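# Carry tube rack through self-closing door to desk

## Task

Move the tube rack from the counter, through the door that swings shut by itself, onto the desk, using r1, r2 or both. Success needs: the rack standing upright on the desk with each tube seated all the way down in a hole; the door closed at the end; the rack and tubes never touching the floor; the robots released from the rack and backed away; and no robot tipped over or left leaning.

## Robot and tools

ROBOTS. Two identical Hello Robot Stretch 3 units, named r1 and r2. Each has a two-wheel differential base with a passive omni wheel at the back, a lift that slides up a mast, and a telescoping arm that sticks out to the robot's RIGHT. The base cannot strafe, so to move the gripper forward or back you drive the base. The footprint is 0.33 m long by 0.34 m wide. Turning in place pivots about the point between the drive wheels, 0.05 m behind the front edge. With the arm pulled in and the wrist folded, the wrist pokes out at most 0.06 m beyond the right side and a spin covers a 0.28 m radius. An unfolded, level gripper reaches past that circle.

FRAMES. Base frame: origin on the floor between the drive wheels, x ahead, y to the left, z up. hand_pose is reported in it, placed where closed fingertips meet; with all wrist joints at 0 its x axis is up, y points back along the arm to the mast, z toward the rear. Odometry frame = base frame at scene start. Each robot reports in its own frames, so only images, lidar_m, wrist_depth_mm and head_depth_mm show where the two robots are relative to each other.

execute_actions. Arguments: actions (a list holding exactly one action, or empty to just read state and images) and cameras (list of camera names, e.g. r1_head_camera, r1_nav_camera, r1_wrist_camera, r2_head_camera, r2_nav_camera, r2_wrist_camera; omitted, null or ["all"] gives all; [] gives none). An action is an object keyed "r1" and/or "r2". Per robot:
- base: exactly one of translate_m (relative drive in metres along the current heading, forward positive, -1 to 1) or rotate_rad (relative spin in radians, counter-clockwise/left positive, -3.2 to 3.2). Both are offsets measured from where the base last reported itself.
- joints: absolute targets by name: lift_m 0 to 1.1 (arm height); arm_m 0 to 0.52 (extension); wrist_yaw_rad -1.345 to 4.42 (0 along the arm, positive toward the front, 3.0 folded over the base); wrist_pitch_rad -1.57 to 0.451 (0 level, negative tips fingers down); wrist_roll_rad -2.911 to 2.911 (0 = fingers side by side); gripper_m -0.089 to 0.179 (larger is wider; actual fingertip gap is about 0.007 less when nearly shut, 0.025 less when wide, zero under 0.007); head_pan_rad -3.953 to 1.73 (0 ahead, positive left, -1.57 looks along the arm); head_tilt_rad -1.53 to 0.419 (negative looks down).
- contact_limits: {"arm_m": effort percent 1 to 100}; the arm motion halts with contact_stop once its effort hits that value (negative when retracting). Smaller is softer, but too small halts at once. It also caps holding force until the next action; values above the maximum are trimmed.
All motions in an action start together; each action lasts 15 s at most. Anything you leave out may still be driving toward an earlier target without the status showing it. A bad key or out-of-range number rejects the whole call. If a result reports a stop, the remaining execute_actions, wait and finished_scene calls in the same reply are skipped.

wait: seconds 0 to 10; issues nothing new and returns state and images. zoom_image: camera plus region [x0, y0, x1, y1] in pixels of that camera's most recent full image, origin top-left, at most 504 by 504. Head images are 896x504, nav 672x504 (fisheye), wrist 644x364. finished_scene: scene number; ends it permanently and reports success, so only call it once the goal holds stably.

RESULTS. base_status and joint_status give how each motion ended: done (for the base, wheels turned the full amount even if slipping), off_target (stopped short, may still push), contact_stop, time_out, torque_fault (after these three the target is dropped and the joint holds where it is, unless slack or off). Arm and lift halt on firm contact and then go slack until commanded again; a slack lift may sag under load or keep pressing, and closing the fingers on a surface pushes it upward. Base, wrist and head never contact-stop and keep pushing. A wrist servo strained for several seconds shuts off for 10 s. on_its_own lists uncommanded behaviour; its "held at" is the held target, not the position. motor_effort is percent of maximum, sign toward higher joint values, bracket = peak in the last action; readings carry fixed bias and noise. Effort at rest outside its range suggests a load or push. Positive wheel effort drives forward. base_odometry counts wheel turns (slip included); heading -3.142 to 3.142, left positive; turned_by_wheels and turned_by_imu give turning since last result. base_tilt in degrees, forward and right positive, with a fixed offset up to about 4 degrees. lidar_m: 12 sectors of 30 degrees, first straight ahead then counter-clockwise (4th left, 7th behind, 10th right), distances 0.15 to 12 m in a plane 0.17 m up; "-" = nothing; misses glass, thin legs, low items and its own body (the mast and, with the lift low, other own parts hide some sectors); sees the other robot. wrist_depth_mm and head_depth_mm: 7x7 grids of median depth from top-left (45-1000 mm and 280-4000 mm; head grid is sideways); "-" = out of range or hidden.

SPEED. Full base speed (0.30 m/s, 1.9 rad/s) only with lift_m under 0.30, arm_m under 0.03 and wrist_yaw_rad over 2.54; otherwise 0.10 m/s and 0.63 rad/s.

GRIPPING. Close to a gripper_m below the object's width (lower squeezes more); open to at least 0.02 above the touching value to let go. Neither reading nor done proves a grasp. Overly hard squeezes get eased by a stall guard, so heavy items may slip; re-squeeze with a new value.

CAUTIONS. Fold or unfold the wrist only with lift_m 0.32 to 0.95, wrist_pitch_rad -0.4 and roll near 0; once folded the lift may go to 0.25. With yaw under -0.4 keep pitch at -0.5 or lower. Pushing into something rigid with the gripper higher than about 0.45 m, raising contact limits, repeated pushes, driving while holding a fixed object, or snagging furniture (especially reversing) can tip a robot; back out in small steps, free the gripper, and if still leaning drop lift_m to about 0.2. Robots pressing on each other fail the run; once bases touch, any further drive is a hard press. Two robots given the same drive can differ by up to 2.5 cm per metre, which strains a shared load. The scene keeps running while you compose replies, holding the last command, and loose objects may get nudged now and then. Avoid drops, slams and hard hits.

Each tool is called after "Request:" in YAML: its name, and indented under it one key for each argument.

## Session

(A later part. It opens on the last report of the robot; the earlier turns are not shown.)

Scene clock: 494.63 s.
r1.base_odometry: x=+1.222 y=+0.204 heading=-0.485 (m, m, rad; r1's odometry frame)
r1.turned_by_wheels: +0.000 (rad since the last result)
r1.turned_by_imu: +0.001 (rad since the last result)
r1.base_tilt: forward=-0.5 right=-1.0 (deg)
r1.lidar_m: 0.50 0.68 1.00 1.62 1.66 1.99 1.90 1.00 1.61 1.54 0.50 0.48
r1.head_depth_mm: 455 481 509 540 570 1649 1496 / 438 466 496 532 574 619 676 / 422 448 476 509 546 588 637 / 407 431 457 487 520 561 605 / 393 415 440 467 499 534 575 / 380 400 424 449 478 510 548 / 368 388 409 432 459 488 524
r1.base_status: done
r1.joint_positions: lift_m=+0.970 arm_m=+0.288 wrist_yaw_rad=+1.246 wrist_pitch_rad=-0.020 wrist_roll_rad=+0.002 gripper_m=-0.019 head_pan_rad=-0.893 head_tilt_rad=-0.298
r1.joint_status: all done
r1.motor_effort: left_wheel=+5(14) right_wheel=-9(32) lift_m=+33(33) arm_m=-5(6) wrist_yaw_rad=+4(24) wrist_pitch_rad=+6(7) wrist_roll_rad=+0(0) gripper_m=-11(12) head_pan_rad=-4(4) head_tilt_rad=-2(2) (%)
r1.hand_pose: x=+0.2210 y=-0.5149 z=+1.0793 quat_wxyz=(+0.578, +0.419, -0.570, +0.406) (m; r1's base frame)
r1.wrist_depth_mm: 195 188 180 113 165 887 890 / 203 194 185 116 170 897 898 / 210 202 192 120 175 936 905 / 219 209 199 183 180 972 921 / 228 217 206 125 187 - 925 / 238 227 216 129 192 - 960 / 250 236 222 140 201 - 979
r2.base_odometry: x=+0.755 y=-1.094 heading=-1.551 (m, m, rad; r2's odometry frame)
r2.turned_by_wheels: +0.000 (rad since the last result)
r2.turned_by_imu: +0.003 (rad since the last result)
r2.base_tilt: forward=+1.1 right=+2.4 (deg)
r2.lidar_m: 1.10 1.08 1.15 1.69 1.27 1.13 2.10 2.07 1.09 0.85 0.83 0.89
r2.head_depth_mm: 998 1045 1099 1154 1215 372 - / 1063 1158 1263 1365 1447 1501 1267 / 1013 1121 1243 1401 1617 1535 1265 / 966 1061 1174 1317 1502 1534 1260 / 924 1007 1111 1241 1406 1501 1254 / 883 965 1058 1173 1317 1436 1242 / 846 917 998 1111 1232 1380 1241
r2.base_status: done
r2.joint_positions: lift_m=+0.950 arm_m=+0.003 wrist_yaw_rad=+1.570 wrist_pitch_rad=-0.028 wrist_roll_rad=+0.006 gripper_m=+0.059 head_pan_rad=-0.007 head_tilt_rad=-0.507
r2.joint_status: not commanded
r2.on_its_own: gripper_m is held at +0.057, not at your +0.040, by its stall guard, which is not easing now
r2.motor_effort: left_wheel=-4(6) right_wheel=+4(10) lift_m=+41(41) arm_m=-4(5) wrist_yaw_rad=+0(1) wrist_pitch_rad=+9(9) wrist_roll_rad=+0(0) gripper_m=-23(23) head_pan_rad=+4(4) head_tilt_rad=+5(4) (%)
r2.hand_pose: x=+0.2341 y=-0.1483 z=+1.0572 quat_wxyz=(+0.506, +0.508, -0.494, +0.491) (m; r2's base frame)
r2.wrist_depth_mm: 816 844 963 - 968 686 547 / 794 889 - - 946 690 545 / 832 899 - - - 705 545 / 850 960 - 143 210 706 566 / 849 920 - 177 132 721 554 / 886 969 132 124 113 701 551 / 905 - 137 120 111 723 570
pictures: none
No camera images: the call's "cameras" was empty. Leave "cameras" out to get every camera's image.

Request:
execute_actions:
  actions:
    - {"r1": {"base": {"translate_m": -0.05}, "joints": {"arm_m": 0.252, "wrist_yaw_rad": 1.25}}, "r2": {"base": {"rotate_rad": 2.0}, "joints": {"head_tilt_rad": -0.3}}}
  cameras: ["r2_nav_camera"]

Scene clock: 503.03 s.
r1.base_odometry: x=+1.178 y=+0.227 heading=-0.484 (m, m, rad; r1's odometry frame)
r1.turned_by_wheels: +0.000 (rad since the last result)
r1.turned_by_imu: +0.002 (rad since the last result)
r1.base_tilt: forward=-0.7 right=-1.0 (deg)
r1.lidar_m: 0.51 0.74 1.06 1.61 1.66 1.94 1.85 1.08 1.62 1.54 0.49 0.48
r1.head_depth_mm: 436 461 461 516 545 1680 1485 / 423 449 478 512 549 584 646 / 411 435 463 493 528 571 619 / 399 423 448 477 510 547 592 / 388 410 434 462 492 527 569 / 378 399 422 447 476 509 546 / 368 387 409 433 460 491 526
r1.base_status: done
r1.joint_positions: lift_m=+0.970 arm_m=+0.252 wrist_yaw_rad=+1.244 wrist_pitch_rad=-0.020 wrist_roll_rad=+0.002 gripper_m=-0.019 head_pan_rad=-0.893 head_tilt_rad=-0.298
r1.joint_status: all done
r1.motor_effort: left_wheel=+6(6) right_wheel=-12(24) lift_m=+33(33) arm_m=-5(9) wrist_yaw_rad=+6(19) wrist_pitch_rad=+7(7) wrist_roll_rad=+0(0) gripper_m=-11(12) head_pan_rad=-5(4) head_tilt_rad=-2(1) (%)
r1.hand_pose: x=+0.2208 y=-0.4794 z=+1.0793 quat_wxyz=(+0.578, +0.418, -0.571, +0.406) (m; r1's base frame)
r1.wrist_depth_mm: 209 196 183 113 163 941 913 / 216 203 189 116 167 989 925 / 225 211 196 120 173 - 935 / 234 219 203 183 178 - 961 / 246 229 213 126 184 - 968 / 257 238 223 129 188 - 974 / 270 249 229 172 199 - -
r2.base_odometry: x=+0.755 y=-1.094 heading=+0.449 (m, m, rad; r2's odometry frame)
r2.turned_by_wheels: +2.000 (rad since the last result)
r2.turned_by_imu: +1.984 (rad since the last result)
r2.base_tilt: forward=+1.0 right=+2.3 (deg)
r2.lidar_m: 1.20 1.08 2.15 2.07 1.19 0.86 0.83 0.86 1.12 1.08 1.12 1.53
r2.head_depth_mm: 1527 1620 1724 1840 1979 1914 1481 / 1528 1625 1720 1840 1972 1901 1471 / 1032 1104 1744 1894 2025 1882 1455 / 1074 1132 1164 1263 1347 1448 1456 / 1165 1230 1276 1401 1493 1599 1446 / 1263 1348 1411 1540 1667 1737 1435 / 1385 1486 1547 1730 1887 1838 1252
r2.base_status: done
r2.joint_positions: lift_m=+0.950 arm_m=+0.003 wrist_yaw_rad=+1.570 wrist_pitch_rad=-0.028 wrist_roll_rad=+0.006 gripper_m=+0.059 head_pan_rad=-0.007 head_tilt_rad=-0.310
r2.joint_status: all done
r2.on_its_own: gripper_m is held at +0.057, not at your +0.040, by its stall guard, which is not easing now
r2.motor_effort: left_wheel=-4(7) right_wheel=+4(9) lift_m=+41(41) arm_m=-4(5) wrist_yaw_rad=+0(0) wrist_pitch_rad=+9(9) wrist_roll_rad=+0(0) gripper_m=-23(22) head_pan_rad=+4(4) head_tilt_rad=+6(27) (%)
r2.hand_pose: x=+0.2341 y=-0.1483 z=+1.0572 quat_wxyz=(+0.506, +0.508, -0.494, +0.491) (m; r2's base frame)
r2.wrist_depth_mm: - - - - - - - / 829 - - - - - - / - - 951 - - - - / - - - 143 - - - / - - 137 180 132 - - / - - 132 123 114 - - / - - 137 120 111 - -
pictures: r2_nav_camera (sideways: a quarter turn counterclockwise sets it upright)
Images, in order (width x height): r2_nav_camera 672x504.

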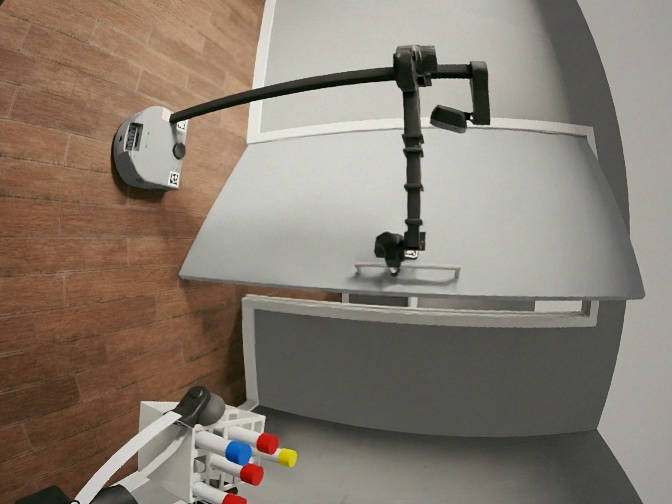

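Request:
execute_actions:
  actions:
    - {"r1": {"base": {"translate_m": -0.05}, "joints": {"arm_m": 0.211, "wrist_yaw_rad": 1.25}}, "r2": {"base": {"translate_m": 0.25}}}
  cameras: []

Scene clock: 519.37 s.
r1.base_odometry: x=+1.134 y=+0.251 heading=-0.484 (m, m, rad; r1's odometry frame)
r1.turned_by_wheels: +0.000 (rad since the last result)
r1.turned_by_imu: +0.001 (rad since the last result)
r1.base_tilt: forward=-0.6 right=-1.0 (deg)
r1.lidar_m: 0.52 0.79 1.13 1.61 1.66 1.89 1.80 0.81 1.61 1.54 0.48 0.47
r1.head_depth_mm: 412 434 454 491 540 1704 1530 / 403 426 454 482 505 541 608 / 394 417 443 473 505 543 589 / 385 408 433 461 493 528 570 / 378 399 422 449 479 514 553 / 370 391 413 438 467 500 538 / 362 382 404 428 455 486 522
r1.base_status: done
r1.joint_positions: lift_m=+0.970 arm_m=+0.211 wrist_yaw_rad=+1.243 wrist_pitch_rad=-0.020 wrist_roll_rad=+0.002 gripper_m=-0.019 head_pan_rad=-0.893 head_tilt_rad=-0.298
r1.joint_status: all done
r1.motor_effort: left_wheel=+5(5) right_wheel=-11(21) lift_m=+33(33) arm_m=-6(8) wrist_yaw_rad=+8(14) wrist_pitch_rad=+7(7) wrist_roll_rad=+0(0) gripper_m=-12(12) head_pan_rad=-4(4) head_tilt_rad=-1(2) (%)
r1.hand_pose: x=+0.2207 y=-0.4387 z=+1.0792 quat_wxyz=(+0.579, +0.418, -0.571, +0.406) (m; r1's base frame)
r1.wrist_depth_mm: 223 206 187 113 160 - 932 / 233 212 194 116 164 - 949 / 244 221 201 120 170 - 949 / 254 232 209 183 175 - 966 / 271 241 218 126 181 - - / 283 254 232 128 185 - - / 300 265 236 203 196 - -
r2.base_odometry: x=+0.980 y=-0.986 heading=+0.449 (m, m, rad; r2's odometry frame)
r2.turned_by_wheels: +0.000 (rad since the last result)
r2.turned_by_imu: +0.002 (rad since the last result)
r2.base_tilt: forward=+1.0 right=+2.3 (deg)
r2.lidar_m: 0.89 0.82 2.15 2.07 1.54 1.13 1.08 1.12 1.12 1.08 1.12 1.53
r2.head_depth_mm: 1307 1388 1472 1582 1687 1779 1477 / 1339 1401 1483 1570 1692 1780 1468 / 757 3339 3511 3771 2391 1804 1469 / 786 827 853 903 982 1053 1162 / 862 909 966 704 1103 1189 1283 / 952 1017 1074 642 1257 1364 1392 / 1067 1142 1229 1314 1452 1611 1431
r2.base_status: done
r2.joint_positions: lift_m=+0.950 arm_m=+0.003 wrist_yaw_rad=+1.570 wrist_pitch_rad=-0.028 wrist_roll_rad=+0.006 gripper_m=+0.059 head_pan_rad=-0.007 head_tilt_rad=-0.310
r2.joint_status: not commanded
r2.on_its_own: gripper_m is held at +0.057, not at your +0.040, by its stall guard, which is not easing now
r2.motor_effort: left_wheel=-4(6) right_wheel=+4(9) lift_m=+41(41) arm_m=-5(4) wrist_yaw_rad=+2(1) wrist_pitch_rad=+9(9) wrist_roll_rad=+0(0) gripper_m=-23(23) head_pan_rad=+4(4) head_tilt_rad=+6(6) (%)
r2.hand_pose: x=+0.2341 y=-0.1483 z=+1.0572 quat_wxyz=(+0.506, +0.508, -0.494, +0.491) (m; r2's base frame)
r2.wrist_depth_mm: - - 902 - - - - / 610 - 936 - - - - / - - 658 - - - - / - - 641 144 211 - - / - - - 178 132 - - / - - 132 125 114 - - / - - 136 120 111 - -
pictures: none
No camera images: the call's "cameras" was empty. Leave "cameras" out to get every camera's image.

Request:
execute_actions:
  actions:
    - {"r1": {"base": {"translate_m": -0.05}, "joints": {"arm_m": 0.172, "wrist_yaw_rad": 1.25}}}
  cameras: []

Scene clock: 526.17 s.
r1.base_odometry: x=+1.090 y=+0.274 heading=-0.483 (m, m, rad; r1's odometry frame)
r1.turned_by_wheels: +0.000 (rad since the last result)
r1.turned_by_imu: +0.001 (rad since the last result)
r1.base_tilt: forward=-0.7 right=-1.0 (deg)
r1.lidar_m: 0.52 0.85 1.20 1.61 1.65 1.83 1.75 0.77 1.62 1.54 0.46 0.46
r1.head_depth_mm: 384 406 432 467 1607 1749 1535 / 378 399 416 439 419 510 565 / 373 395 419 446 474 511 555 / 368 389 413 438 469 503 543 / 363 384 406 432 461 493 531 / 358 378 400 424 452 485 521 / 353 372 393 418 445 476 511
r1.base_status: done
r1.joint_positions: lift_m=+0.970 arm_m=+0.172 wrist_yaw_rad=+1.258 wrist_pitch_rad=-0.020 wrist_roll_rad=+0.002 gripper_m=-0.019 head_pan_rad=-0.893 head_tilt_rad=-0.298
r1.joint_status: all done
r1.motor_effort: left_wheel=+6(8) right_wheel=-13(20) lift_m=+33(33) arm_m=-4(9) wrist_yaw_rad=-10(10) wrist_pitch_rad=+7(7) wrist_roll_rad=+0(0) gripper_m=-12(12) head_pan_rad=-4(4) head_tilt_rad=-1(2) (%)
r1.hand_pose: x=+0.2219 y=-0.3960 z=+1.0792 quat_wxyz=(+0.576, +0.422, -0.568, +0.410) (m; r1's base frame)
r1.wrist_depth_mm: 245 219 193 165 156 - 977 / 262 228 201 119 161 - - / 273 238 208 120 166 - - / 291 248 215 124 171 - - / 308 261 228 126 176 - - / 325 273 243 129 180 - - / 346 291 244 203 192 - -
r2.base_odometry: x=+0.980 y=-0.986 heading=+0.449 (m, m, rad; r2's odometry frame)
r2.turned_by_wheels: +0.000 (rad since the last result)
r2.turned_by_imu: +0.001 (rad since the last result)
r2.base_tilt: forward=+1.0 right=+2.3 (deg)
r2.lidar_m: 0.84 0.78 0.83 2.07 1.54 1.12 1.08 1.12 1.12 1.08 1.12 1.53
r2.head_depth_mm: 1309 1390 1471 1574 1685 1771 1479 / 1335 1403 1471 1578 1680 1786 1470 / 3205 3406 3601 3742 2498 1811 1465 / 706 749 797 853 917 1001 1103 / 784 831 883 870 1010 1080 1171 / 886 945 999 554 1175 1277 1352 / 1013 1085 1169 600 1405 1562 1434
r2.base_status: not commanded
r2.joint_positions: lift_m=+0.950 arm_m=+0.003 wrist_yaw_rad=+1.570 wrist_pitch_rad=-0.028 wrist_roll_rad=+0.006 gripper_m=+0.059 head_pan_rad=-0.007 head_tilt_rad=-0.310
r2.joint_status: not commanded
r2.on_its_own: gripper_m is held at +0.057, not at your +0.040, by its stall guard, which is not easing now
r2.motor_effort: left_wheel=-4(4) right_wheel=+4(4) lift_m=+41(41) arm_m=-4(4) wrist_yaw_rad=+0(2) wrist_pitch_rad=+9(9) wrist_roll_rad=+0(0) gripper_m=-23(23) head_pan_rad=+3(4) head_tilt_rad=+6(6) (%)
r2.hand_pose: x=+0.2341 y=-0.1483 z=+1.0572 quat_wxyz=(+0.506, +0.508, -0.494, +0.491) (m; r2's base frame)
r2.wrist_depth_mm: - - 810 - - - - / - - 831 - - - - / - 531 783 - - - - / - - 619 143 211 - - / - - 883 179 132 - - / - - 132 124 114 - - / - - 137 121 111 - -
pictures: none
No camera images: the call's "cameras" was empty. Leave "cameras" out to get every camera's image.

Request:
execute_actions:
  actions:
    - {"r1": {"base": {"translate_m": -0.05}, "joints": {"arm_m": 0.108, "wrist_yaw_rad": 1.25}}}
  cameras: []

Scene clock: 556.70 s.
r1.base_odometry: x=+1.045 y=+0.297 heading=-0.483 (m, m, rad; r1's odometry frame)
r1.turned_by_wheels: +0.000 (rad since the last result)
r1.turned_by_imu: +0.001 (rad since the last result)
r1.base_tilt: forward=-0.6 right=-1.1 (deg)
r1.lidar_m: 0.51 0.91 1.27 1.61 1.65 1.78 1.70 0.73 1.62 1.55 0.43 0.43
r1.head_depth_mm: 342 365 390 1543 1643 1732 1446 / 340 358 372 400 431 470 512 / 338 357 379 400 422 461 492 / 336 355 376 400 428 459 495 / 334 353 374 398 424 454 490 / 332 351 372 395 422 451 487 / 331 349 369 392 418 448 483
r1.base_status: done
r1.joint_positions: lift_m=+0.970 arm_m=+0.109 wrist_yaw_rad=+1.244 wrist_pitch_rad=-0.020 wrist_roll_rad=+0.002 gripper_m=-0.019 head_pan_rad=-0.893 head_tilt_rad=-0.298
r1.joint_status: all done
r1.motor_effort: left_wheel=+0(9) right_wheel=-5(25) lift_m=+32(33) arm_m=-6(7) wrist_yaw_rad=+7(15) wrist_pitch_rad=+7(7) wrist_roll_rad=+0(0) gripper_m=-12(12) head_pan_rad=-4(4) head_tilt_rad=-1(1) (%)
r1.hand_pose: x=+0.2208 y=-0.3356 z=+1.0792 quat_wxyz=(+0.579, +0.418, -0.571, +0.406) (m; r1's base frame)
r1.wrist_depth_mm: 276 233 201 112 156 144 - / 289 244 207 115 160 148 - / 308 257 216 175 164 155 - / 327 268 226 183 170 159 - / 348 284 237 127 176 165 - / 373 298 256 129 178 - - / 396 316 255 206 191 - -
r2.base_odometry: x=+0.980 y=-0.986 heading=+0.449 (m, m, rad; r2's odometry frame)
r2.turned_by_wheels: +0.000 (rad since the last result)
r2.turned_by_imu: +0.001 (rad since the last result)
r2.base_tilt: forward=+1.1 right=+2.3 (deg)
r2.lidar_m: 0.78 0.74 0.79 2.07 1.54 1.13 1.09 1.13 1.12 1.08 1.12 1.53
r2.head_depth_mm: 1310 1393 1474 1583 1686 1779 1478 / 1332 1400 1478 1573 1684 1784 1468 / 3212 3425 3607 3752 2475 1814 1465 / 3174 3304 3511 3755 2482 1857 1445 / 677 718 760 800 864 932 1012 / 784 835 897 785 1047 1145 1264 / 929 1005 1090 533 1298 1480 1422
r2.base_status: not commanded
r2.joint_positions: lift_m=+0.950 arm_m=+0.003 wrist_yaw_rad=+1.570 wrist_pitch_rad=-0.028 wrist_roll_rad=+0.006 gripper_m=+0.059 head_pan_rad=-0.007 head_tilt_rad=-0.310
r2.joint_status: not commanded
r2.on_its_own: gripper_m is held at +0.057, not at your +0.040, by its stall guard, which is not easing now
r2.motor_effort: left_wheel=-4(3) right_wheel=+4(4) lift_m=+41(41) arm_m=-4(4) wrist_yaw_rad=+1(1) wrist_pitch_rad=+9(9) wrist_roll_rad=+0(0) gripper_m=-23(23) head_pan_rad=+4(4) head_tilt_rad=+6(6) (%)
r2.hand_pose: x=+0.2341 y=-0.1483 z=+1.0572 quat_wxyz=(+0.506, +0.508, -0.494, +0.491) (m; r2's base frame)
r2.wrist_depth_mm: - - 779 - - - - / 436 - 713 - - - - / - 549 713 - - - - / - - 713 143 210 - - / - - 739 178 133 - - / - - 133 124 114 - - / - - 137 121 111 - -
pictures: none
No camera images: the call's "cameras" was empty. Leave "cameras" out to get every camera's image.

Request:
execute_actions:
  actions:
    - {"r1": {"base": {"translate_m": -0.05}, "joints": {"arm_m": 0.048, "wrist_yaw_rad": 1.25}}}
  cameras: ["r2_head_camera", "r2_nav_camera"]

Scene clock: 562.67 s.
r1.base_odometry: x=+1.001 y=+0.320 heading=-0.483 (m, m, rad; r1's odometry frame)
r1.turned_by_wheels: +0.000 (rad since the last result)
r1.turned_by_imu: +0.001 (rad since the last result)
r1.base_tilt: forward=-0.7 right=-1.2 (deg)
r1.lidar_m: 0.48 0.97 1.34 1.61 1.65 1.73 1.65 0.69 1.62 1.55 0.39 0.39
r1.head_depth_mm: 303 1426 1508 1587 1676 1762 - / 297 314 332 353 380 417 1582 / 298 314 333 349 374 396 436 / 298 315 334 352 375 326 429 / 299 316 335 356 380 408 439 / 300 317 336 357 381 409 441 / 300 318 337 358 382 410 443
r1.base_status: done
r1.joint_positions: lift_m=+0.970 arm_m=+0.048 wrist_yaw_rad=+1.249 wrist_pitch_rad=-0.021 wrist_roll_rad=+0.002 gripper_m=-0.019 head_pan_rad=-0.893 head_tilt_rad=-0.298
r1.joint_status: all done
r1.motor_effort: left_wheel=+0(5) right_wheel=-7(17) lift_m=+33(33) arm_m=-6(7) wrist_yaw_rad=+1(10) wrist_pitch_rad=+7(7) wrist_roll_rad=+0(0) gripper_m=-12(12) head_pan_rad=-5(4) head_tilt_rad=-1(2) (%)
r1.hand_pose: x=+0.2212 y=-0.2744 z=+1.0791 quat_wxyz=(+0.578, +0.420, -0.570, +0.407) (m; r1's base frame)
r1.wrist_depth_mm: 323 257 209 114 153 137 - / 345 269 218 117 157 143 - / 370 285 226 120 161 147 - / 399 301 236 180 167 152 - / 430 320 252 126 172 157 - / 468 335 278 129 174 164 - / 517 362 270 141 188 169 -
r2.base_odometry: x=+0.980 y=-0.986 heading=+0.449 (m, m, rad; r2's odometry frame)
r2.turned_by_wheels: +0.000 (rad since the last result)
r2.turned_by_imu: +0.001 (rad since the last result)
r2.base_tilt: forward=+1.0 right=+2.3 (deg)
r2.lidar_m: 0.73 0.70 0.76 2.07 1.54 1.12 1.08 1.12 1.12 1.08 1.12 1.53
r2.head_depth_mm: 1314 1383 1474 1581 1687 1774 1471 / 1334 1397 1474 1569 1690 1780 1478 / 3205 3429 3584 3799 2515 1804 1461 / 3195 3409 3563 3804 2614 1865 1451 / 3187 3347 3532 3620 2320 1723 1360 / 647 683 733 757 850 956 1061 / 806 875 960 965 1167 1346 1381
r2.base_status: not commanded
r2.joint_positions: lift_m=+0.950 arm_m=+0.003 wrist_yaw_rad=+1.570 wrist_pitch_rad=-0.028 wrist_roll_rad=+0.006 gripper_m=+0.059 head_pan_rad=-0.007 head_tilt_rad=-0.310
r2.joint_status: not commanded
r2.on_its_own: gripper_m is held at +0.057, not at your +0.040, by its stall guard, which is not easing now
r2.motor_effort: left_wheel=-4(4) right_wheel=+4(4) lift_m=+41(41) arm_m=-5(5) wrist_yaw_rad=+1(2) wrist_pitch_rad=+9(9) wrist_roll_rad=+0(0) gripper_m=-22(23) head_pan_rad=+4(4) head_tilt_rad=+6(6) (%)
r2.hand_pose: x=+0.2341 y=-0.1483 z=+1.0572 quat_wxyz=(+0.506, +0.508, -0.494, +0.491) (m; r2's base frame)
r2.wrist_depth_mm: - - - - - - - / - - - - - - - / 421 837 - - - - - / - - 658 144 209 - - / - - 662 177 132 - - / - - 132 125 114 - - / - - 137 120 111 - -
pictures: r2_head_camera (sideways: a quarter turn clockwise sets it upright), r2_nav_camera (sideways: a quarter turn counterclockwise sets it upright)
Images, in order (width x height): r2_head_camera 896x504, r2_nav_camera 672x504.

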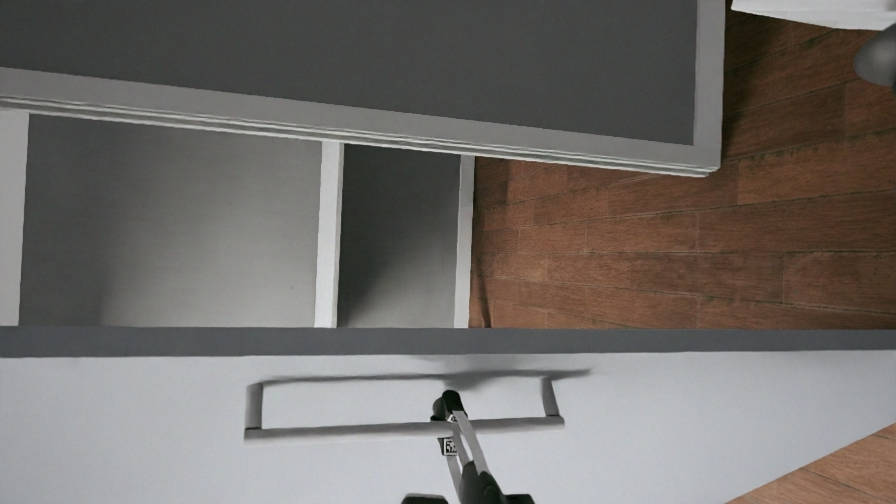

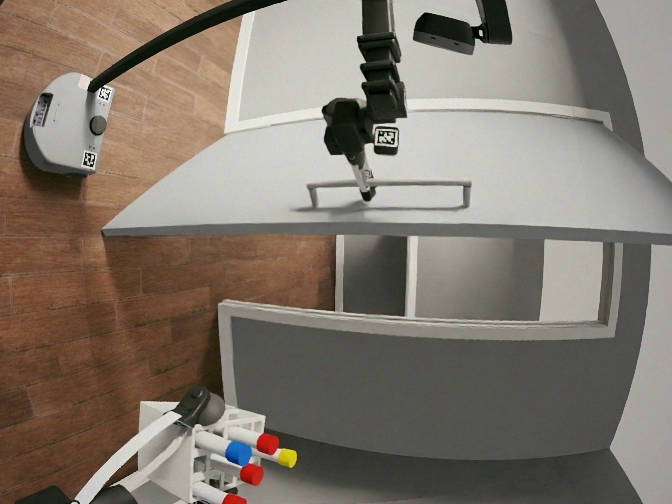

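Request:
execute_actions:
  actions:
    - {"r2": {"base": {"rotate_rad": -0.98}}}
  cameras: []

Request:
execute_actions:
  actions:
    - {"r2": {"base": {"translate_m": 0.54}}}
  cameras: []

Scene clock: 630.80 s.
r1.base_odometry: x=+1.001 y=+0.320 heading=-0.483 (m, m, rad; r1's odometry frame)
r1.turned_by_wheels: +0.000 (rad since the last result)
r1.turned_by_imu: +0.001 (rad since the last result)
r1.base_tilt: forward=-0.6 right=-1.1 (deg)
r1.lidar_m: 0.48 0.97 1.35 1.60 1.65 1.73 1.65 0.58 1.63 1.55 0.39 0.39
r1.head_depth_mm: 303 1427 1508 1605 1674 1757 - / 297 314 332 353 380 417 1586 / 298 314 333 349 374 396 436 / 298 315 334 352 375 326 429 / 299 316 335 356 380 407 439 / 300 317 336 357 381 409 441 / 300 318 337 359 381 410 443
r1.base_status: not commanded
r1.joint_positions: lift_m=+0.970 arm_m=+0.048 wrist_yaw_rad=+1.249 wrist_pitch_rad=-0.021 wrist_roll_rad=+0.002 gripper_m=-0.019 head_pan_rad=-0.893 head_tilt_rad=-0.298
r1.joint_status: not commanded
r1.motor_effort: left_wheel=+0(0) right_wheel=-8(8) lift_m=+33(33) arm_m=-6(6) wrist_yaw_rad=+1(1) wrist_pitch_rad=+7(7) wrist_roll_rad=+0(0) gripper_m=-12(12) head_pan_rad=-4(4) head_tilt_rad=-1(1) (%)
r1.hand_pose: x=+0.2212 y=-0.2744 z=+1.0791 quat_wxyz=(+0.578, +0.420, -0.570, +0.407) (m; r1's base frame)
r1.wrist_depth_mm: 324 255 209 114 153 137 - / 343 269 218 116 157 142 - / 370 284 226 120 162 147 - / 395 301 237 180 167 152 - / 427 320 252 126 172 157 - / 465 340 275 129 174 164 - / 526 362 271 141 189 169 -
r2.base_odometry: x=+0.980 y=-0.986 heading=-0.531 (m, m, rad; r2's odometry frame)
r2.turned_by_wheels: -0.980 (rad since the last result)
r2.turned_by_imu: -0.971 (rad since the last result)
r2.base_tilt: forward=+1.1 right=+2.3 (deg)
r2.lidar_m: 1.14 1.56 0.73 0.70 0.76 2.07 1.45 1.11 1.08 1.15 1.10 1.08
r2.head_depth_mm: 906 945 992 1039 1085 1155 1210 / 953 1001 1052 1107 1168 1239 1317 / 1026 1080 1141 1189 1274 1348 1396 / 1096 1157 1225 1295 1381 1471 1464 / 1176 1252 1324 1410 1515 1632 1454 / 1277 1354 1442 1552 1672 1751 1447 / 1387 1484 1587 1726 1854 1831 1422
r2.base_status: done
r2.joint_positions: lift_m=+0.950 arm_m=+0.003 wrist_yaw_rad=+1.570 wrist_pitch_rad=-0.028 wrist_roll_rad=+0.006 gripper_m=+0.059 head_pan_rad=-0.007 head_tilt_rad=-0.310
r2.joint_status: not commanded
r2.on_its_own: gripper_m is held at +0.057, not at your +0.040, by its stall guard, which is not easing now
r2.motor_effort: left_wheel=+3(6) right_wheel=-4(8) lift_m=+41(41) arm_m=-4(4) wrist_yaw_rad=+0(2) wrist_pitch_rad=+10(9) wrist_roll_rad=+0(0) gripper_m=-22(23) head_pan_rad=+4(4) head_tilt_rad=+6(6) (%)
r2.hand_pose: x=+0.2341 y=-0.1483 z=+1.0572 quat_wxyz=(+0.506, +0.508, -0.494, +0.491) (m; r2's base frame)
r2.wrist_depth_mm: - - - - 881 757 682 / - - - - 885 780 677 / - - - - 918 779 691 / - - - 143 860 808 710 / - - - 146 131 783 706 / - - 132 123 113 798 709 / - - 137 120 111 877 739
pictures: none
No camera images: the call's "cameras" was empty. Leave "cameras" out to get every camera's image.

Scene clock: 637.13 s.
r1.base_odometry: x=+1.001 y=+0.320 heading=-0.483 (m, m, rad; r1's odometry frame)
r1.turned_by_wheels: +0.000 (rad since the last result)
r1.turned_by_imu: +0.001 (rad since the last result)
r1.base_tilt: forward=-0.5 right=-1.1 (deg)
r1.lidar_m: 0.48 0.97 1.34 1.60 1.65 1.73 1.65 1.69 0.93 0.79 0.39 0.39
r1.head_depth_mm: 303 1429 1505 1593 1670 1758 - / 297 314 332 353 380 417 1581 / 298 314 333 349 374 397 436 / 298 315 334 352 375 326 429 / 299 316 335 356 380 407 439 / 300 317 336 357 381 408 441 / 300 318 336 358 382 410 443
r1.base_status: not commanded
r1.joint_positions: lift_m=+0.970 arm_m=+0.048 wrist_yaw_rad=+1.249 wrist_pitch_rad=-0.021 wrist_roll_rad=+0.002 gripper_m=-0.019 head_pan_rad=-0.893 head_tilt_rad=-0.298
r1.joint_status: not commanded
r1.motor_effort: left_wheel=+0(0) right_wheel=-8(7) lift_m=+33(32) arm_m=-6(6) wrist_yaw_rad=+1(1) wrist_pitch_rad=+6(7) wrist_roll_rad=+0(0) gripper_m=-12(12) head_pan_rad=-4(3) head_tilt_rad=-1(1) (%)
r1.hand_pose: x=+0.2212 y=-0.2744 z=+1.0791 quat_wxyz=(+0.578, +0.420, -0.570, +0.407) (m; r1's base frame)
r1.wrist_depth_mm: 322 257 209 114 153 137 - / 346 269 218 116 158 142 - / 371 285 227 120 162 147 - / 396 301 238 180 168 151 - / 429 321 252 126 173 157 - / 466 337 276 129 173 164 - / 521 360 268 141 188 169 -
r2.base_odometry: x=+1.445 y=-1.259 heading=-0.531 (m, m, rad; r2's odometry frame)
r2.turned_by_wheels: +0.000 (rad since the last result)
r2.turned_by_imu: +0.004 (rad since the last result)
r2.base_tilt: forward=+1.0 right=+2.2 (deg)
r2.lidar_m: 0.67 0.96 1.23 0.75 0.69 1.05 1.85 1.41 1.38 0.84 0.65 0.63
r2.head_depth_mm: 507 525 547 576 608 638 669 / 545 572 599 631 660 678 747 / 580 610 642 679 718 765 815 / 621 655 692 736 781 833 898 / 666 706 750 800 855 923 999 / 721 766 820 876 947 1027 1125 / 783 838 903 971 1060 1165 1279
r2.base_status: done
r2.joint_positions: lift_m=+0.950 arm_m=+0.003 wrist_yaw_rad=+1.570 wrist_pitch_rad=-0.028 wrist_roll_rad=+0.006 gripper_m=+0.059 head_pan_rad=-0.007 head_tilt_rad=-0.310
r2.joint_status: not commanded
r2.on_its_own: gripper_m is held at +0.057, not at your +0.040, by its stall guard, which is not easing now
r2.motor_effort: left_wheel=+2(9) right_wheel=-3(5) lift_m=+41(41) arm_m=-4(5) wrist_yaw_rad=+0(1) wrist_pitch_rad=+9(9) wrist_roll_rad=+0(0) gripper_m=-22(23) head_pan_rad=+4(4) head_tilt_rad=+6(6) (%)
r2.hand_pose: x=+0.2341 y=-0.1483 z=+1.0572 quat_wxyz=(+0.506, +0.508, -0.494, +0.491) (m; r2's base frame)
r2.wrist_depth_mm: - 881 680 546 460 393 347 / - 928 698 556 468 398 353 / - 956 699 582 477 411 357 / - - 751 143 209 414 364 / - - 744 178 132 424 371 / - - 132 125 113 415 376 / - - 137 120 111 415 383
pictures: none
No camera images: the call's "cameras" was empty. Leave "cameras" out to get every camera's image.

Request:
execute_actions:
  actions:
    - {"r2": {"base": {"rotate_rad": 1.48}}}
  cameras: ["r2_head_camera", "r2_nav_camera"]

Scene clock: 648.30 s.
r1.base_odometry: x=+1.001 y=+0.320 heading=-0.483 (m, m, rad; r1's odometry frame)
r1.turned_by_wheels: +0.000 (rad since the last result)
r1.turned_by_imu: +0.001 (rad since the last result)
r1.base_tilt: forward=-0.6 right=-1.1 (deg)
r1.lidar_m: 0.48 0.97 1.34 1.61 1.65 1.72 1.65 1.70 0.89 0.92 0.39 0.39
r1.head_depth_mm: 304 1426 1512 1593 1664 1747 - / 297 314 332 353 380 417 1590 / 297 314 333 349 374 397 436 / 298 316 334 352 375 326 428 / 299 316 334 356 380 407 440 / 300 317 336 357 381 409 441 / 300 318 336 358 382 410 443
r1.base_status: not commanded
r1.joint_positions: lift_m=+0.970 arm_m=+0.048 wrist_yaw_rad=+1.249 wrist_pitch_rad=-0.021 wrist_roll_rad=+0.002 gripper_m=-0.019 head_pan_rad=-0.893 head_tilt_rad=-0.298
r1.joint_status: not commanded
r1.motor_effort: left_wheel=+0(0) right_wheel=-8(8) lift_m=+33(33) arm_m=-6(6) wrist_yaw_rad=+1(1) wrist_pitch_rad=+7(7) wrist_roll_rad=+0(0) gripper_m=-12(12) head_pan_rad=-4(4) head_tilt_rad=-1(1) (%)
r1.hand_pose: x=+0.2212 y=-0.2744 z=+1.0791 quat_wxyz=(+0.578, +0.420, -0.570, +0.407) (m; r1's base frame)
r1.wrist_depth_mm: 325 256 209 114 153 137 - / 343 270 217 116 157 143 - / 370 285 228 120 162 147 - / 401 301 238 180 167 151 - / 428 317 251 126 172 157 - / 470 337 277 129 174 163 - / 517 364 270 141 187 169 -
r2.base_odometry: x=+1.445 y=-1.259 heading=+0.949 (m, m, rad; r2's odometry frame)
r2.turned_by_wheels: +1.480 (rad since the last result)
r2.turned_by_imu: +1.469 (rad since the last result)
r2.base_tilt: forward=+1.0 right=+2.3 (deg)
r2.lidar_m: 1.27 0.69 0.92 2.02 1.44 1.38 0.92 0.66 0.63 0.65 0.88 1.24
r2.head_depth_mm: 2867 3016 3133 3311 1279 1317 1378 / 3056 3176 3322 3464 2679 1894 1469 / 3209 3345 3540 3676 2626 1879 1463 / 3373 3576 3811 3926 2621 1871 1456 / 3577 3799 - - 2599 1854 1447 / 1518 1575 1674 1743 1846 1701 1394 / 807 808 808 809 807 804 803
r2.base_status: done
r2.joint_positions: lift_m=+0.950 arm_m=+0.003 wrist_yaw_rad=+1.570 wrist_pitch_rad=-0.028 wrist_roll_rad=+0.006 gripper_m=+0.059 head_pan_rad=-0.007 head_tilt_rad=-0.310
r2.joint_status: not commanded
r2.on_its_own: gripper_m is held at +0.057, not at your +0.040, by its stall guard, which is not easing now
r2.motor_effort: left_wheel=-3(7) right_wheel=+3(9) lift_m=+41(41) arm_m=-4(4) wrist_yaw_rad=+0(0) wrist_pitch_rad=+9(10) wrist_roll_rad=+0(0) gripper_m=-23(23) head_pan_rad=+4(4) head_tilt_rad=+6(6) (%)
r2.hand_pose: x=+0.2341 y=-0.1483 z=+1.0572 quat_wxyz=(+0.506, +0.508, -0.494, +0.491) (m; r2's base frame)
r2.wrist_depth_mm: - 686 - - - 892 815 / - 680 - - - 910 806 / - 659 - - - 926 840 / - 657 - 143 210 918 847 / - 670 137 179 132 986 873 / - 667 132 125 113 940 854 / - 797 137 121 111 - 910
pictures: r2_head_camera (sideways: a quarter turn clockwise sets it upright), r2_nav_camera (sideways: a quarter turn counterclockwise sets it upright)
Images, in order (width x height): r2_head_camera 896x504, r2_nav_camera 672x504.

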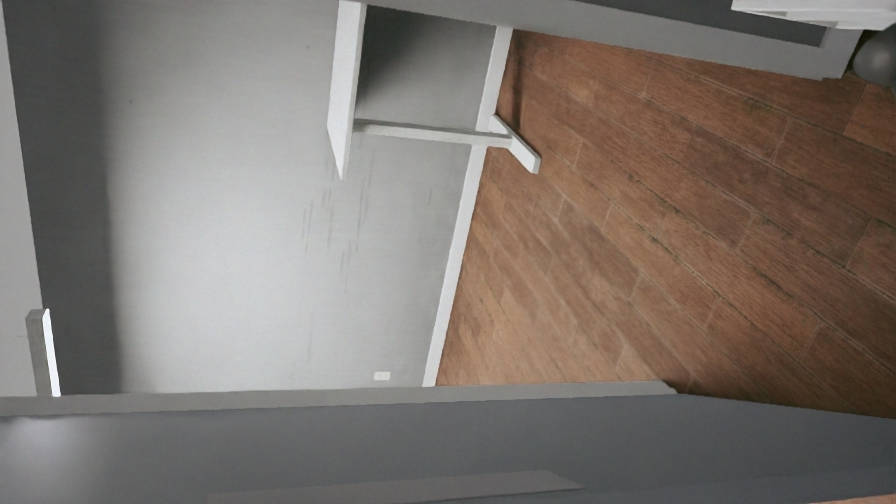

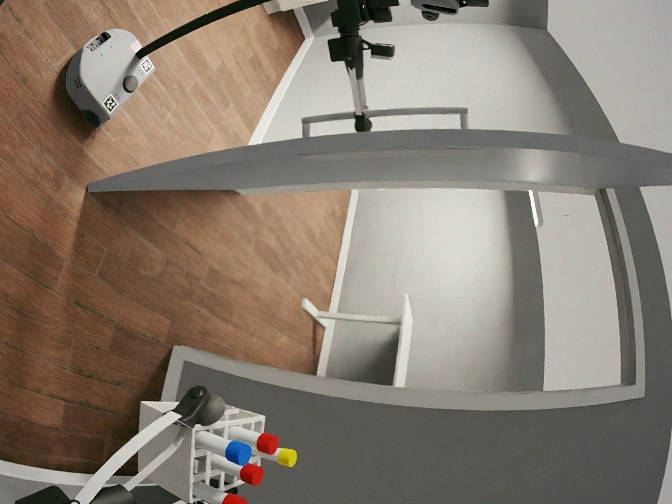

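Request:
execute_actions:
  actions:
    - {"r2": {"base": {"translate_m": 0.5}}}
  cameras: ["r2_nav_camera"]

Scene clock: 674.57 s.
r1.base_odometry: x=+1.001 y=+0.320 heading=-0.483 (m, m, rad; r1's odometry frame)
r1.turned_by_wheels: +0.000 (rad since the last result)
r1.turned_by_imu: +0.001 (rad since the last result)
r1.base_tilt: forward=-0.6 right=-1.0 (deg)
r1.lidar_m: 0.48 0.97 1.34 1.61 1.65 1.73 1.65 1.69 1.63 0.57 0.39 0.39
r1.head_depth_mm: 304 1418 1507 780 1674 1753 - / 297 313 332 353 380 417 1592 / 298 314 333 349 374 396 436 / 299 315 334 352 375 326 429 / 299 316 335 356 380 408 439 / 300 317 336 357 381 408 441 / 300 317 336 358 382 410 443
r1.base_status: not commanded
r1.joint_positions: lift_m=+0.970 arm_m=+0.048 wrist_yaw_rad=+1.249 wrist_pitch_rad=-0.021 wrist_roll_rad=+0.002 gripper_m=-0.019 head_pan_rad=-0.893 head_tilt_rad=-0.298
r1.joint_status: not commanded
r1.motor_effort: left_wheel=+0(0) right_wheel=-8(8) lift_m=+33(32) arm_m=-6(6) wrist_yaw_rad=+1(1) wrist_pitch_rad=+7(7) wrist_roll_rad=+0(0) gripper_m=-12(12) head_pan_rad=-4(4) head_tilt_rad=-2(1) (%)
r1.hand_pose: x=+0.2212 y=-0.2744 z=+1.0791 quat_wxyz=(+0.578, +0.420, -0.570, +0.407) (m; r1's base frame)
r1.wrist_depth_mm: 325 257 210 114 153 137 - / 344 269 216 116 157 142 - / 369 284 227 120 162 147 - / 396 301 236 180 167 151 503 / 429 319 251 126 172 157 - / 471 339 274 129 173 164 - / 518 364 268 141 188 169 -
r2.base_odometry: x=+1.737 y=-0.853 heading=+0.949 (m, m, rad; r2's odometry frame)
r2.turned_by_wheels: +0.000 (rad since the last result)
r2.turned_by_imu: +0.004 (rad since the last result)
r2.base_tilt: forward=+1.0 right=+2.3 (deg)
r2.lidar_m: 2.59 0.37 0.29 0.66 1.90 1.82 1.27 0.91 0.87 0.90 0.84 0.80
r2.head_depth_mm: 2488 2624 2711 2904 2730 1905 1474 / 2633 2766 2897 3027 2670 1893 1468 / 2771 2874 3085 3271 2636 1874 1462 / 2961 3117 3253 3445 2632 1873 1459 / 3081 3308 3544 3655 2594 1855 1452 / 3325 3513 3732 3883 2578 1776 1433 / 1036 1071 1119 1118 1117 1117 1109
r2.base_status: done
r2.joint_positions: lift_m=+0.950 arm_m=+0.003 wrist_yaw_rad=+1.570 wrist_pitch_rad=-0.028 wrist_roll_rad=+0.006 gripper_m=+0.059 head_pan_rad=-0.007 head_tilt_rad=-0.310
r2.joint_status: not commanded
r2.on_its_own: gripper_m is held at +0.057, not at your +0.040, by its stall guard, which is not easing now
r2.motor_effort: left_wheel=-3(6) right_wheel=+4(11) lift_m=+41(41) arm_m=-4(4) wrist_yaw_rad=+0(1) wrist_pitch_rad=+9(9) wrist_roll_rad=+0(0) gripper_m=-23(22) head_pan_rad=+4(4) head_tilt_rad=+6(6) (%)
r2.hand_pose: x=+0.2341 y=-0.1483 z=+1.0572 quat_wxyz=(+0.506, +0.508, -0.494, +0.491) (m; r2's base frame)
r2.wrist_depth_mm: 515 809 - - - - 488 / 517 820 - - - - 490 / 531 801 - - - - 497 / 506 810 - 143 211 622 508 / 528 802 - 178 132 581 528 / 514 721 132 124 114 574 523 / 507 770 137 121 111 596 527
pictures: r2_nav_camera (sideways: a quarter turn counterclockwise sets it upright)
Images, in order (width x height): r2_nav_camera 672x504.

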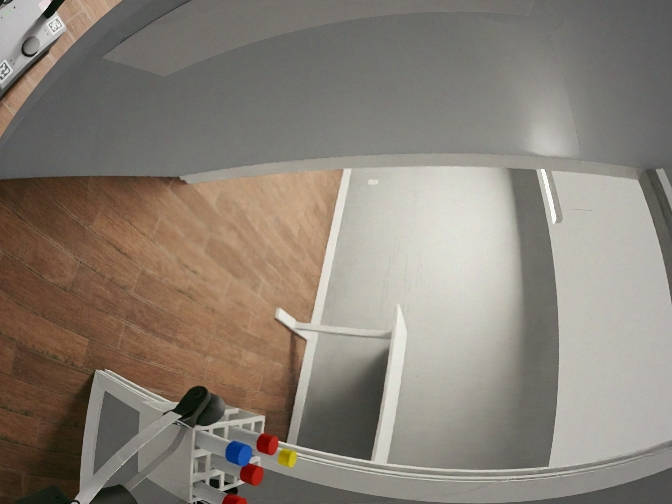

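Request:
execute_actions:
  actions:
    - {"r2": {"base": {"translate_m": 0.5}}}
  cameras: ["r2_nav_camera"]

Scene clock: 685.07 s.
r1.base_odometry: x=+1.001 y=+0.320 heading=-0.483 (m, m, rad; r1's odometry frame)
r1.turned_by_wheels: +0.000 (rad since the last result)
r1.turned_by_imu: +0.001 (rad since the last result)
r1.base_tilt: forward=-0.6 right=-1.1 (deg)
r1.lidar_m: 0.48 0.97 1.34 1.60 1.65 1.73 1.65 1.69 1.62 1.55 0.39 0.39
r1.head_depth_mm: 303 1424 1509 1591 1664 1765 - / 297 314 332 353 380 417 1582 / 297 314 333 349 374 396 436 / 298 315 334 352 375 326 428 / 299 316 335 356 380 407 439 / 300 317 336 356 381 409 441 / 300 317 337 358 382 410 443
r1.base_status: not commanded
r1.joint_positions: lift_m=+0.970 arm_m=+0.048 wrist_yaw_rad=+1.249 wrist_pitch_rad=-0.021 wrist_roll_rad=+0.002 gripper_m=-0.019 head_pan_rad=-0.893 head_tilt_rad=-0.298
r1.joint_status: not commanded
r1.motor_effort: left_wheel=+0(0) right_wheel=-7(7) lift_m=+33(32) arm_m=-6(6) wrist_yaw_rad=+2(1) wrist_pitch_rad=+7(7) wrist_roll_rad=+0(0) gripper_m=-12(12) head_pan_rad=-4(4) head_tilt_rad=-1(1) (%)
r1.hand_pose: x=+0.2212 y=-0.2744 z=+1.0791 quat_wxyz=(+0.578, +0.420, -0.570, +0.407) (m; r1's base frame)
r1.wrist_depth_mm: 326 256 209 114 153 137 - / 346 269 218 116 157 142 - / 367 285 229 120 162 147 - / 399 300 237 180 166 151 - / 429 320 252 126 172 157 - / 467 341 275 129 173 164 - / 512 361 268 141 188 169 -
r2.base_odometry: x=+2.028 y=-0.447 heading=+0.949 (m, m, rad; r2's odometry frame)
r2.turned_by_wheels: +0.000 (rad since the last result)
r2.turned_by_imu: +0.004 (rad since the last result)
r2.base_tilt: forward=+1.1 right=+2.3 (deg)
r2.lidar_m: 2.60 0.48 0.32 0.29 0.29 0.37 1.61 1.16 1.11 0.51 0.50 2.11
r2.head_depth_mm: 2122 2227 2293 2431 2531 1917 1470 / 2249 2345 2447 2606 2522 1905 1472 / 2358 2478 2605 2754 2646 1888 1463 / 2494 2631 2783 2948 2623 1889 1459 / 2634 2807 2987 3161 2610 1861 1443 / 2788 2984 3208 3391 2581 1842 1437 / 2975 3100 3293 3419 2538 1825 1421
r2.base_status: done
r2.joint_positions: lift_m=+0.950 arm_m=+0.003 wrist_yaw_rad=+1.570 wrist_pitch_rad=-0.028 wrist_roll_rad=+0.006 gripper_m=+0.059 head_pan_rad=-0.007 head_tilt_rad=-0.310
r2.joint_status: not commanded
r2.on_its_own: gripper_m is held at +0.057, not at your +0.040, by its stall guard, which is not easing now
r2.motor_effort: left_wheel=-4(5) right_wheel=+4(10) lift_m=+41(41) arm_m=-5(4) wrist_yaw_rad=+1(1) wrist_pitch_rad=+9(9) wrist_roll_rad=+0(1) gripper_m=-23(22) head_pan_rad=+4(4) head_tilt_rad=+6(6) (%)
r2.hand_pose: x=+0.2341 y=-0.1483 z=+1.0572 quat_wxyz=(+0.506, +0.508, -0.494, +0.491) (m; r2's base frame)
r2.wrist_depth_mm: 598 - - - - - - / 603 - - - - - - / 597 - - - - - - / 600 - - 143 209 - - / 607 - - 177 132 - - / 598 - 133 124 113 - - / 592 - 136 121 111 - -
pictures: r2_nav_camera (sideways: a quarter turn counterclockwise sets it upright)
Images, in order (width x height): r2_nav_camera 672x504.

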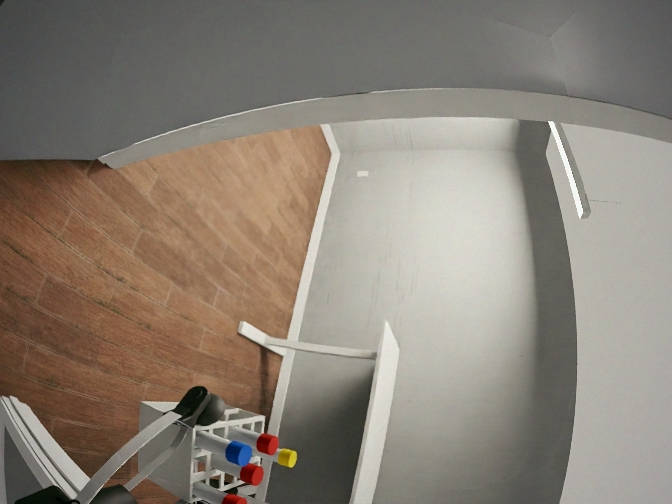

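Request:
execute_actions:
  actions:
    - {"r2": {"base": {"translate_m": 0.7}, "joints": {"head_pan_rad": -0.9, "head_tilt_rad": -0.4}}}
  cameras: ["r2_nav_camera"]

Scene clock: 696.53 s.
r1.base_odometry: x=+1.001 y=+0.320 heading=-0.483 (m, m, rad; r1's odometry frame)
r1.turned_by_wheels: +0.000 (rad since the last result)
r1.turned_by_imu: +0.002 (rad since the last result)
r1.base_tilt: forward=-0.6 right=-1.0 (deg)
r1.lidar_m: 0.48 0.97 1.34 1.61 1.65 1.72 1.65 1.69 1.63 1.55 0.39 0.39
r1.head_depth_mm: 303 1424 1509 1590 1686 1758 - / 297 314 332 353 380 417 1584 / 298 314 333 349 374 396 436 / 298 315 334 352 375 326 429 / 299 316 335 356 380 408 440 / 300 317 336 357 381 409 441 / 301 318 336 358 382 410 443
r1.base_status: not commanded
r1.joint_positions: lift_m=+0.970 arm_m=+0.048 wrist_yaw_rad=+1.249 wrist_pitch_rad=-0.021 wrist_roll_rad=+0.002 gripper_m=-0.019 head_pan_rad=-0.893 head_tilt_rad=-0.298
r1.joint_status: not commanded
r1.motor_effort: left_wheel=+0(0) right_wheel=-8(8) lift_m=+33(33) arm_m=-6(6) wrist_yaw_rad=+1(1) wrist_pitch_rad=+7(7) wrist_roll_rad=+0(0) gripper_m=-12(12) head_pan_rad=-4(4) head_tilt_rad=-1(1) (%)
r1.hand_pose: x=+0.2212 y=-0.2744 z=+1.0791 quat_wxyz=(+0.578, +0.420, -0.570, +0.407) (m; r1's base frame)
r1.wrist_depth_mm: 325 257 210 114 153 136 - / 343 270 217 116 157 142 - / 371 284 228 120 162 147 - / 397 300 238 180 167 151 - / 426 318 252 126 171 158 - / 465 337 277 129 174 164 - / 514 362 270 141 188 169 -
r2.base_odometry: x=+2.436 y=+0.122 heading=+0.948 (m, m, rad; r2's odometry frame)
r2.turned_by_wheels: +0.000 (rad since the last result)
r2.turned_by_imu: +0.005 (rad since the last result)
r2.base_tilt: forward=+1.0 right=+2.3 (deg)
r2.lidar_m: 1.96 2.41 0.53 0.37 0.39 0.48 1.02 0.69 0.69 1.51 1.85 1.46
r2.head_depth_mm: 1881 1991 1931 2112 2138 1737 1418 / 1863 2008 1974 2326 2108 1721 1496 / 1776 1941 1919 2300 2292 1714 1446 / 1707 1836 1872 2185 2274 1697 1356 / 1640 1764 1815 2090 2164 1760 1243 / 1581 1699 1760 1983 2098 341 - / 1525 1634 1689 1912 1958 321 -
r2.base_status: done
r2.joint_positions: lift_m=+0.950 arm_m=+0.003 wrist_yaw_rad=+1.570 wrist_pitch_rad=-0.028 wrist_roll_rad=+0.006 gripper_m=+0.059 head_pan_rad=-0.893 head_tilt_rad=-0.395
r2.joint_status: all done
r2.on_its_own: gripper_m is held at +0.057, not at your +0.040, by its stall guard, which is not easing now
r2.motor_effort: left_wheel=-3(5) right_wheel=+4(10) lift_m=+41(41) arm_m=-4(4) wrist_yaw_rad=+1(0) wrist_pitch_rad=+9(9) wrist_roll_rad=+0(0) gripper_m=-23(24) head_pan_rad=-4(56) head_tilt_rad=-4(18) (%)
r2.hand_pose: x=+0.2341 y=-0.1483 z=+1.0572 quat_wxyz=(+0.506, +0.508, -0.494, +0.491) (m; r2's base frame)
r2.wrist_depth_mm: - - - - - - - / - - - - - - - / - - - - - - - / - - - 144 209 - - / - - - 177 132 - - / - - 132 125 114 - - / - - 137 121 111 - -
pictures: r2_nav_camera (sideways: a quarter turn counterclockwise sets it upright)
Images, in order (width x height): r2_nav_camera 672x504.

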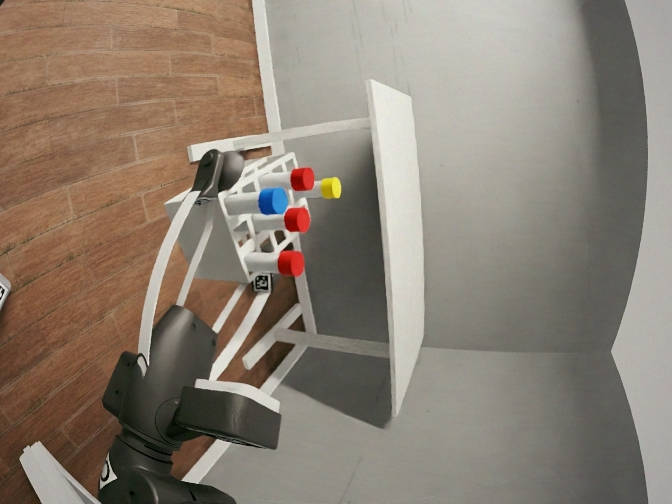

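Request:
execute_actions:
  actions:
    - {"r1": {"base": {"translate_m": 0.05}, "joints": {"arm_m": 0.106, "wrist_yaw_rad": 1.25}}}
  cameras: ["r2_head_camera"]

Scene clock: 723.33 s.
r1.base_odometry: x=+1.045 y=+0.297 heading=-0.483 (m, m, rad; r1's odometry frame)
r1.turned_by_wheels: +0.000 (rad since the last result)
r1.turned_by_imu: +0.001 (rad since the last result)
r1.base_tilt: forward=-0.6 right=-1.1 (deg)
r1.lidar_m: 0.50 0.91 1.27 1.61 1.65 1.78 1.70 1.74 1.62 1.55 0.43 0.43
r1.head_depth_mm: 341 361 389 1535 1637 1735 1445 / 339 356 371 398 429 468 507 / 337 356 377 398 420 459 490 / 335 354 375 399 426 457 493 / 333 352 373 396 423 453 489 / 331 350 371 394 420 450 485 / 329 348 368 391 417 447 481
r1.base_status: done
r1.joint_positions: lift_m=+0.970 arm_m=+0.106 wrist_yaw_rad=+1.234 wrist_pitch_rad=-0.021 wrist_roll_rad=+0.002 gripper_m=-0.019 head_pan_rad=-0.893 head_tilt_rad=-0.298
r1.joint_status: all done
r1.on_its_own: wrist_yaw_rad is at rest, and its effort (+19) is outside its rest range (-12 to +12)
r1.motor_effort: left_wheel=-2(6) right_wheel=+0(14) lift_m=+33(33) arm_m=+2(5) wrist_yaw_rad=+19(29) wrist_pitch_rad=+7(7) wrist_roll_rad=+0(0) gripper_m=-12(13) head_pan_rad=-4(4) head_tilt_rad=-2(1) (%)
r1.hand_pose: x=+0.2200 y=-0.3352 z=+1.0790 quat_wxyz=(+0.581, +0.416, -0.573, +0.403) (m; r1's base frame)
r1.wrist_depth_mm: 271 231 198 112 155 144 - / 286 241 207 115 160 150 - / 304 253 215 120 165 154 - / 319 267 223 182 170 159 - / 344 279 235 125 176 - - / 366 296 253 128 178 - - / 391 312 253 204 191 - -
r2.base_odometry: x=+2.436 y=+0.122 heading=+0.948 (m, m, rad; r2's odometry frame)
r2.turned_by_wheels: +0.000 (rad since the last result)
r2.turned_by_imu: +0.001 (rad since the last result)
r2.base_tilt: forward=+1.0 right=+2.3 (deg)
r2.lidar_m: 1.96 2.41 0.53 0.37 0.38 0.45 0.84 0.70 0.69 1.50 1.85 1.46
r2.head_depth_mm: 1892 1991 1927 2096 2130 1744 1426 / 1870 2025 1972 2341 2096 1720 1503 / 1796 1924 1925 2305 2302 1719 1450 / 1712 1830 1876 2178 2265 1709 1357 / 1644 1761 1821 2083 2185 1755 1245 / 1583 1690 1758 1986 2099 341 - / 1531 1625 1698 1884 1973 321 -
r2.base_status: not commanded
r2.joint_positions: lift_m=+0.950 arm_m=+0.003 wrist_yaw_rad=+1.570 wrist_pitch_rad=-0.028 wrist_roll_rad=+0.006 gripper_m=+0.059 head_pan_rad=-0.893 head_tilt_rad=-0.395
r2.joint_status: not commanded
r2.on_its_own: gripper_m is held at +0.057, not at your +0.040, by its stall guard, which is not easing now
r2.motor_effort: left_wheel=-3(3) right_wheel=+4(4) lift_m=+41(41) arm_m=-5(4) wrist_yaw_rad=+0(0) wrist_pitch_rad=+10(9) wrist_roll_rad=+1(0) gripper_m=-22(23) head_pan_rad=-5(4) head_tilt_rad=-4(3) (%)
r2.hand_pose: x=+0.2341 y=-0.1483 z=+1.0572 quat_wxyz=(+0.506, +0.508, -0.494, +0.491) (m; r2's base frame)
r2.wrist_depth_mm: - - - - - - - / - - - - - - - / - - - - - - - / - - - 143 211 - - / - - - 178 132 - - / - - 132 124 113 - - / - - 136 121 111 - -
pictures: r2_head_camera (sideways: a quarter turn clockwise sets it upright)
Images, in order (width x height): r2_head_camera 896x504.

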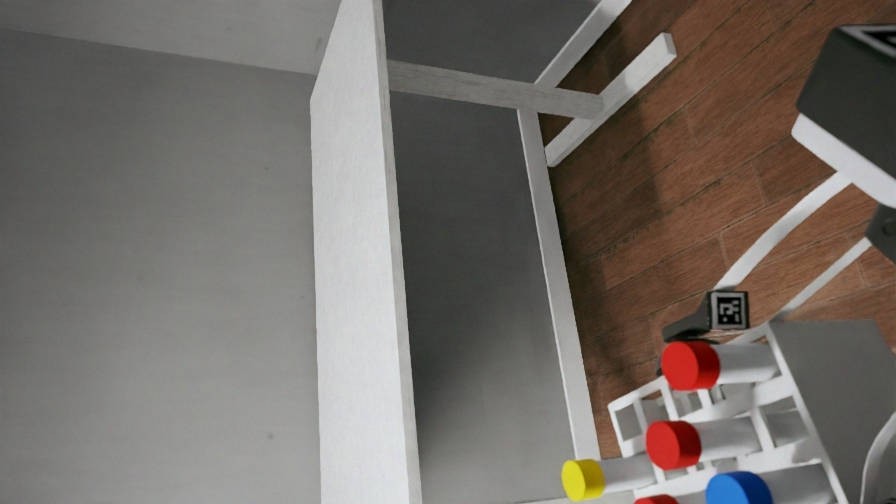

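Request:
execute_actions:
  actions:
    - {"r1": {"base": {"translate_m": 0.05}, "joints": {"arm_m": 0.165, "wrist_yaw_rad": 1.25}}, "r2": {"base": {"rotate_rad": -0.91}, "joints": {"head_pan_rad": 0.0, "head_tilt_rad": -0.5}}}
  cameras: ["r2_head_camera"]

Scene clock: 803.40 s.
r1.base_odometry: x=+1.090 y=+0.274 heading=-0.483 (m, m, rad; r1's odometry frame)
r1.turned_by_wheels: +0.000 (rad since the last result)
r1.turned_by_imu: +0.001 (rad since the last result)
r1.base_tilt: forward=-0.6 right=-1.0 (deg)
r1.lidar_m: 0.51 0.85 1.20 1.60 1.65 1.83 1.75 1.80 1.62 1.54 0.46 0.46
r1.head_depth_mm: 381 403 428 463 1606 1740 1538 / 375 396 414 436 417 509 561 / 370 392 416 442 469 506 550 / 365 386 410 435 465 500 539 / 361 380 403 429 457 490 528 / 356 375 397 421 449 481 518 / 351 370 391 415 442 473 508
r1.base_status: done
r1.joint_positions: lift_m=+0.970 arm_m=+0.165 wrist_yaw_rad=+1.242 wrist_pitch_rad=-0.020 wrist_roll_rad=+0.002 gripper_m=-0.019 head_pan_rad=-0.893 head_tilt_rad=-0.298
r1.joint_status: all done
r1.motor_effort: left_wheel=+1(7) right_wheel=-3(17) lift_m=+33(32) arm_m=+3(2) wrist_yaw_rad=+9(27) wrist_pitch_rad=+7(7) wrist_roll_rad=+0(0) gripper_m=-11(13) head_pan_rad=-4(4) head_tilt_rad=-1(1) (%)
r1.hand_pose: x=+0.2206 y=-0.3923 z=+1.0791 quat_wxyz=(+0.579, +0.418, -0.571, +0.405) (m; r1's base frame)
r1.wrist_depth_mm: 241 217 193 114 157 151 980 / 257 225 200 116 162 - 986 / 268 235 207 119 166 - - / 284 246 215 126 171 - - / 298 258 226 125 177 - - / 316 271 242 128 181 - - / 335 286 244 140 194 - -
r2.base_odometry: x=+2.436 y=+0.122 heading=+0.039 (m, m, rad; r2's odometry frame)
r2.turned_by_wheels: -0.910 (rad since the last result)
r2.turned_by_imu: -0.902 (rad since the last result)
r2.base_tilt: forward=+1.0 right=+2.3 (deg)
r2.lidar_m: 1.86 1.46 2.06 2.34 0.37 0.37 0.38 0.47 0.94 0.69 0.95 1.57
r2.head_depth_mm: 1834 1926 1929 2116 2029 371 - / 1875 2036 1746 2362 2004 1614 1287 / 1777 1947 1713 2410 2013 1557 1274 / 1710 1865 1661 2317 1981 1551 1273 / 1629 1781 1450 2192 1977 1541 1259 / 1572 1717 1429 2085 1961 1537 1254 / 1523 1635 1388 1982 1948 1523 1248
r2.base_status: done
r2.joint_positions: lift_m=+0.950 arm_m=+0.003 wrist_yaw_rad=+1.570 wrist_pitch_rad=-0.028 wrist_roll_rad=+0.006 gripper_m=+0.059 head_pan_rad=-0.007 head_tilt_rad=-0.494
r2.joint_status: all done
r2.on_its_own: gripper_m is held at +0.057, not at your +0.040, by its stall guard, which is not easing now
r2.motor_effort: left_wheel=+2(6) right_wheel=-3(9) lift_m=+42(41) arm_m=-4(4) wrist_yaw_rad=+1(0) wrist_pitch_rad=+9(9) wrist_roll_rad=+0(0) gripper_m=-22(23) head_pan_rad=+4(55) head_tilt_rad=-4(17) (%)
r2.hand_pose: x=+0.2341 y=-0.1483 z=+1.0572 quat_wxyz=(+0.506, +0.508, -0.494, +0.491) (m; r2's base frame)
r2.wrist_depth_mm: - - - - - - - / - - - - - - - / - - - - - - - / - - - 142 - - - / - - - 153 133 - - / - - 132 123 113 - - / - - 136 120 111 - -
pictures: r2_head_camera (sideways: a quarter turn clockwise sets it upright)
Images, in order (width x height): r2_head_camera 896x504.

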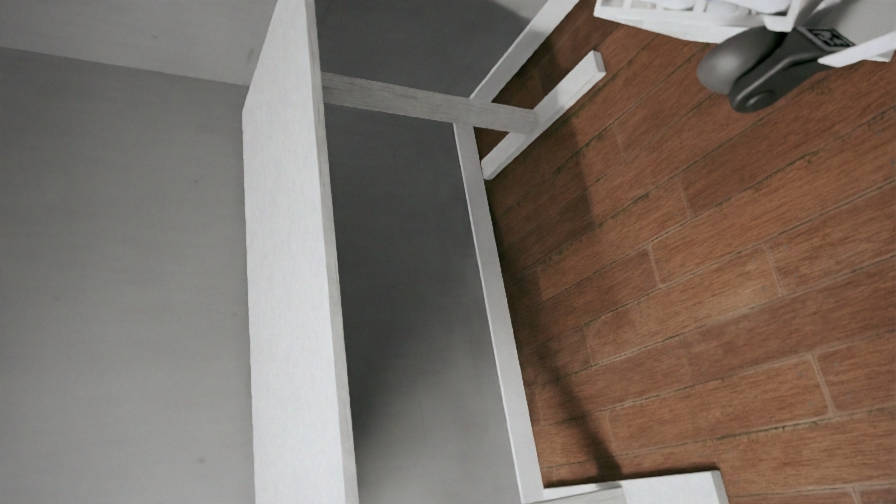

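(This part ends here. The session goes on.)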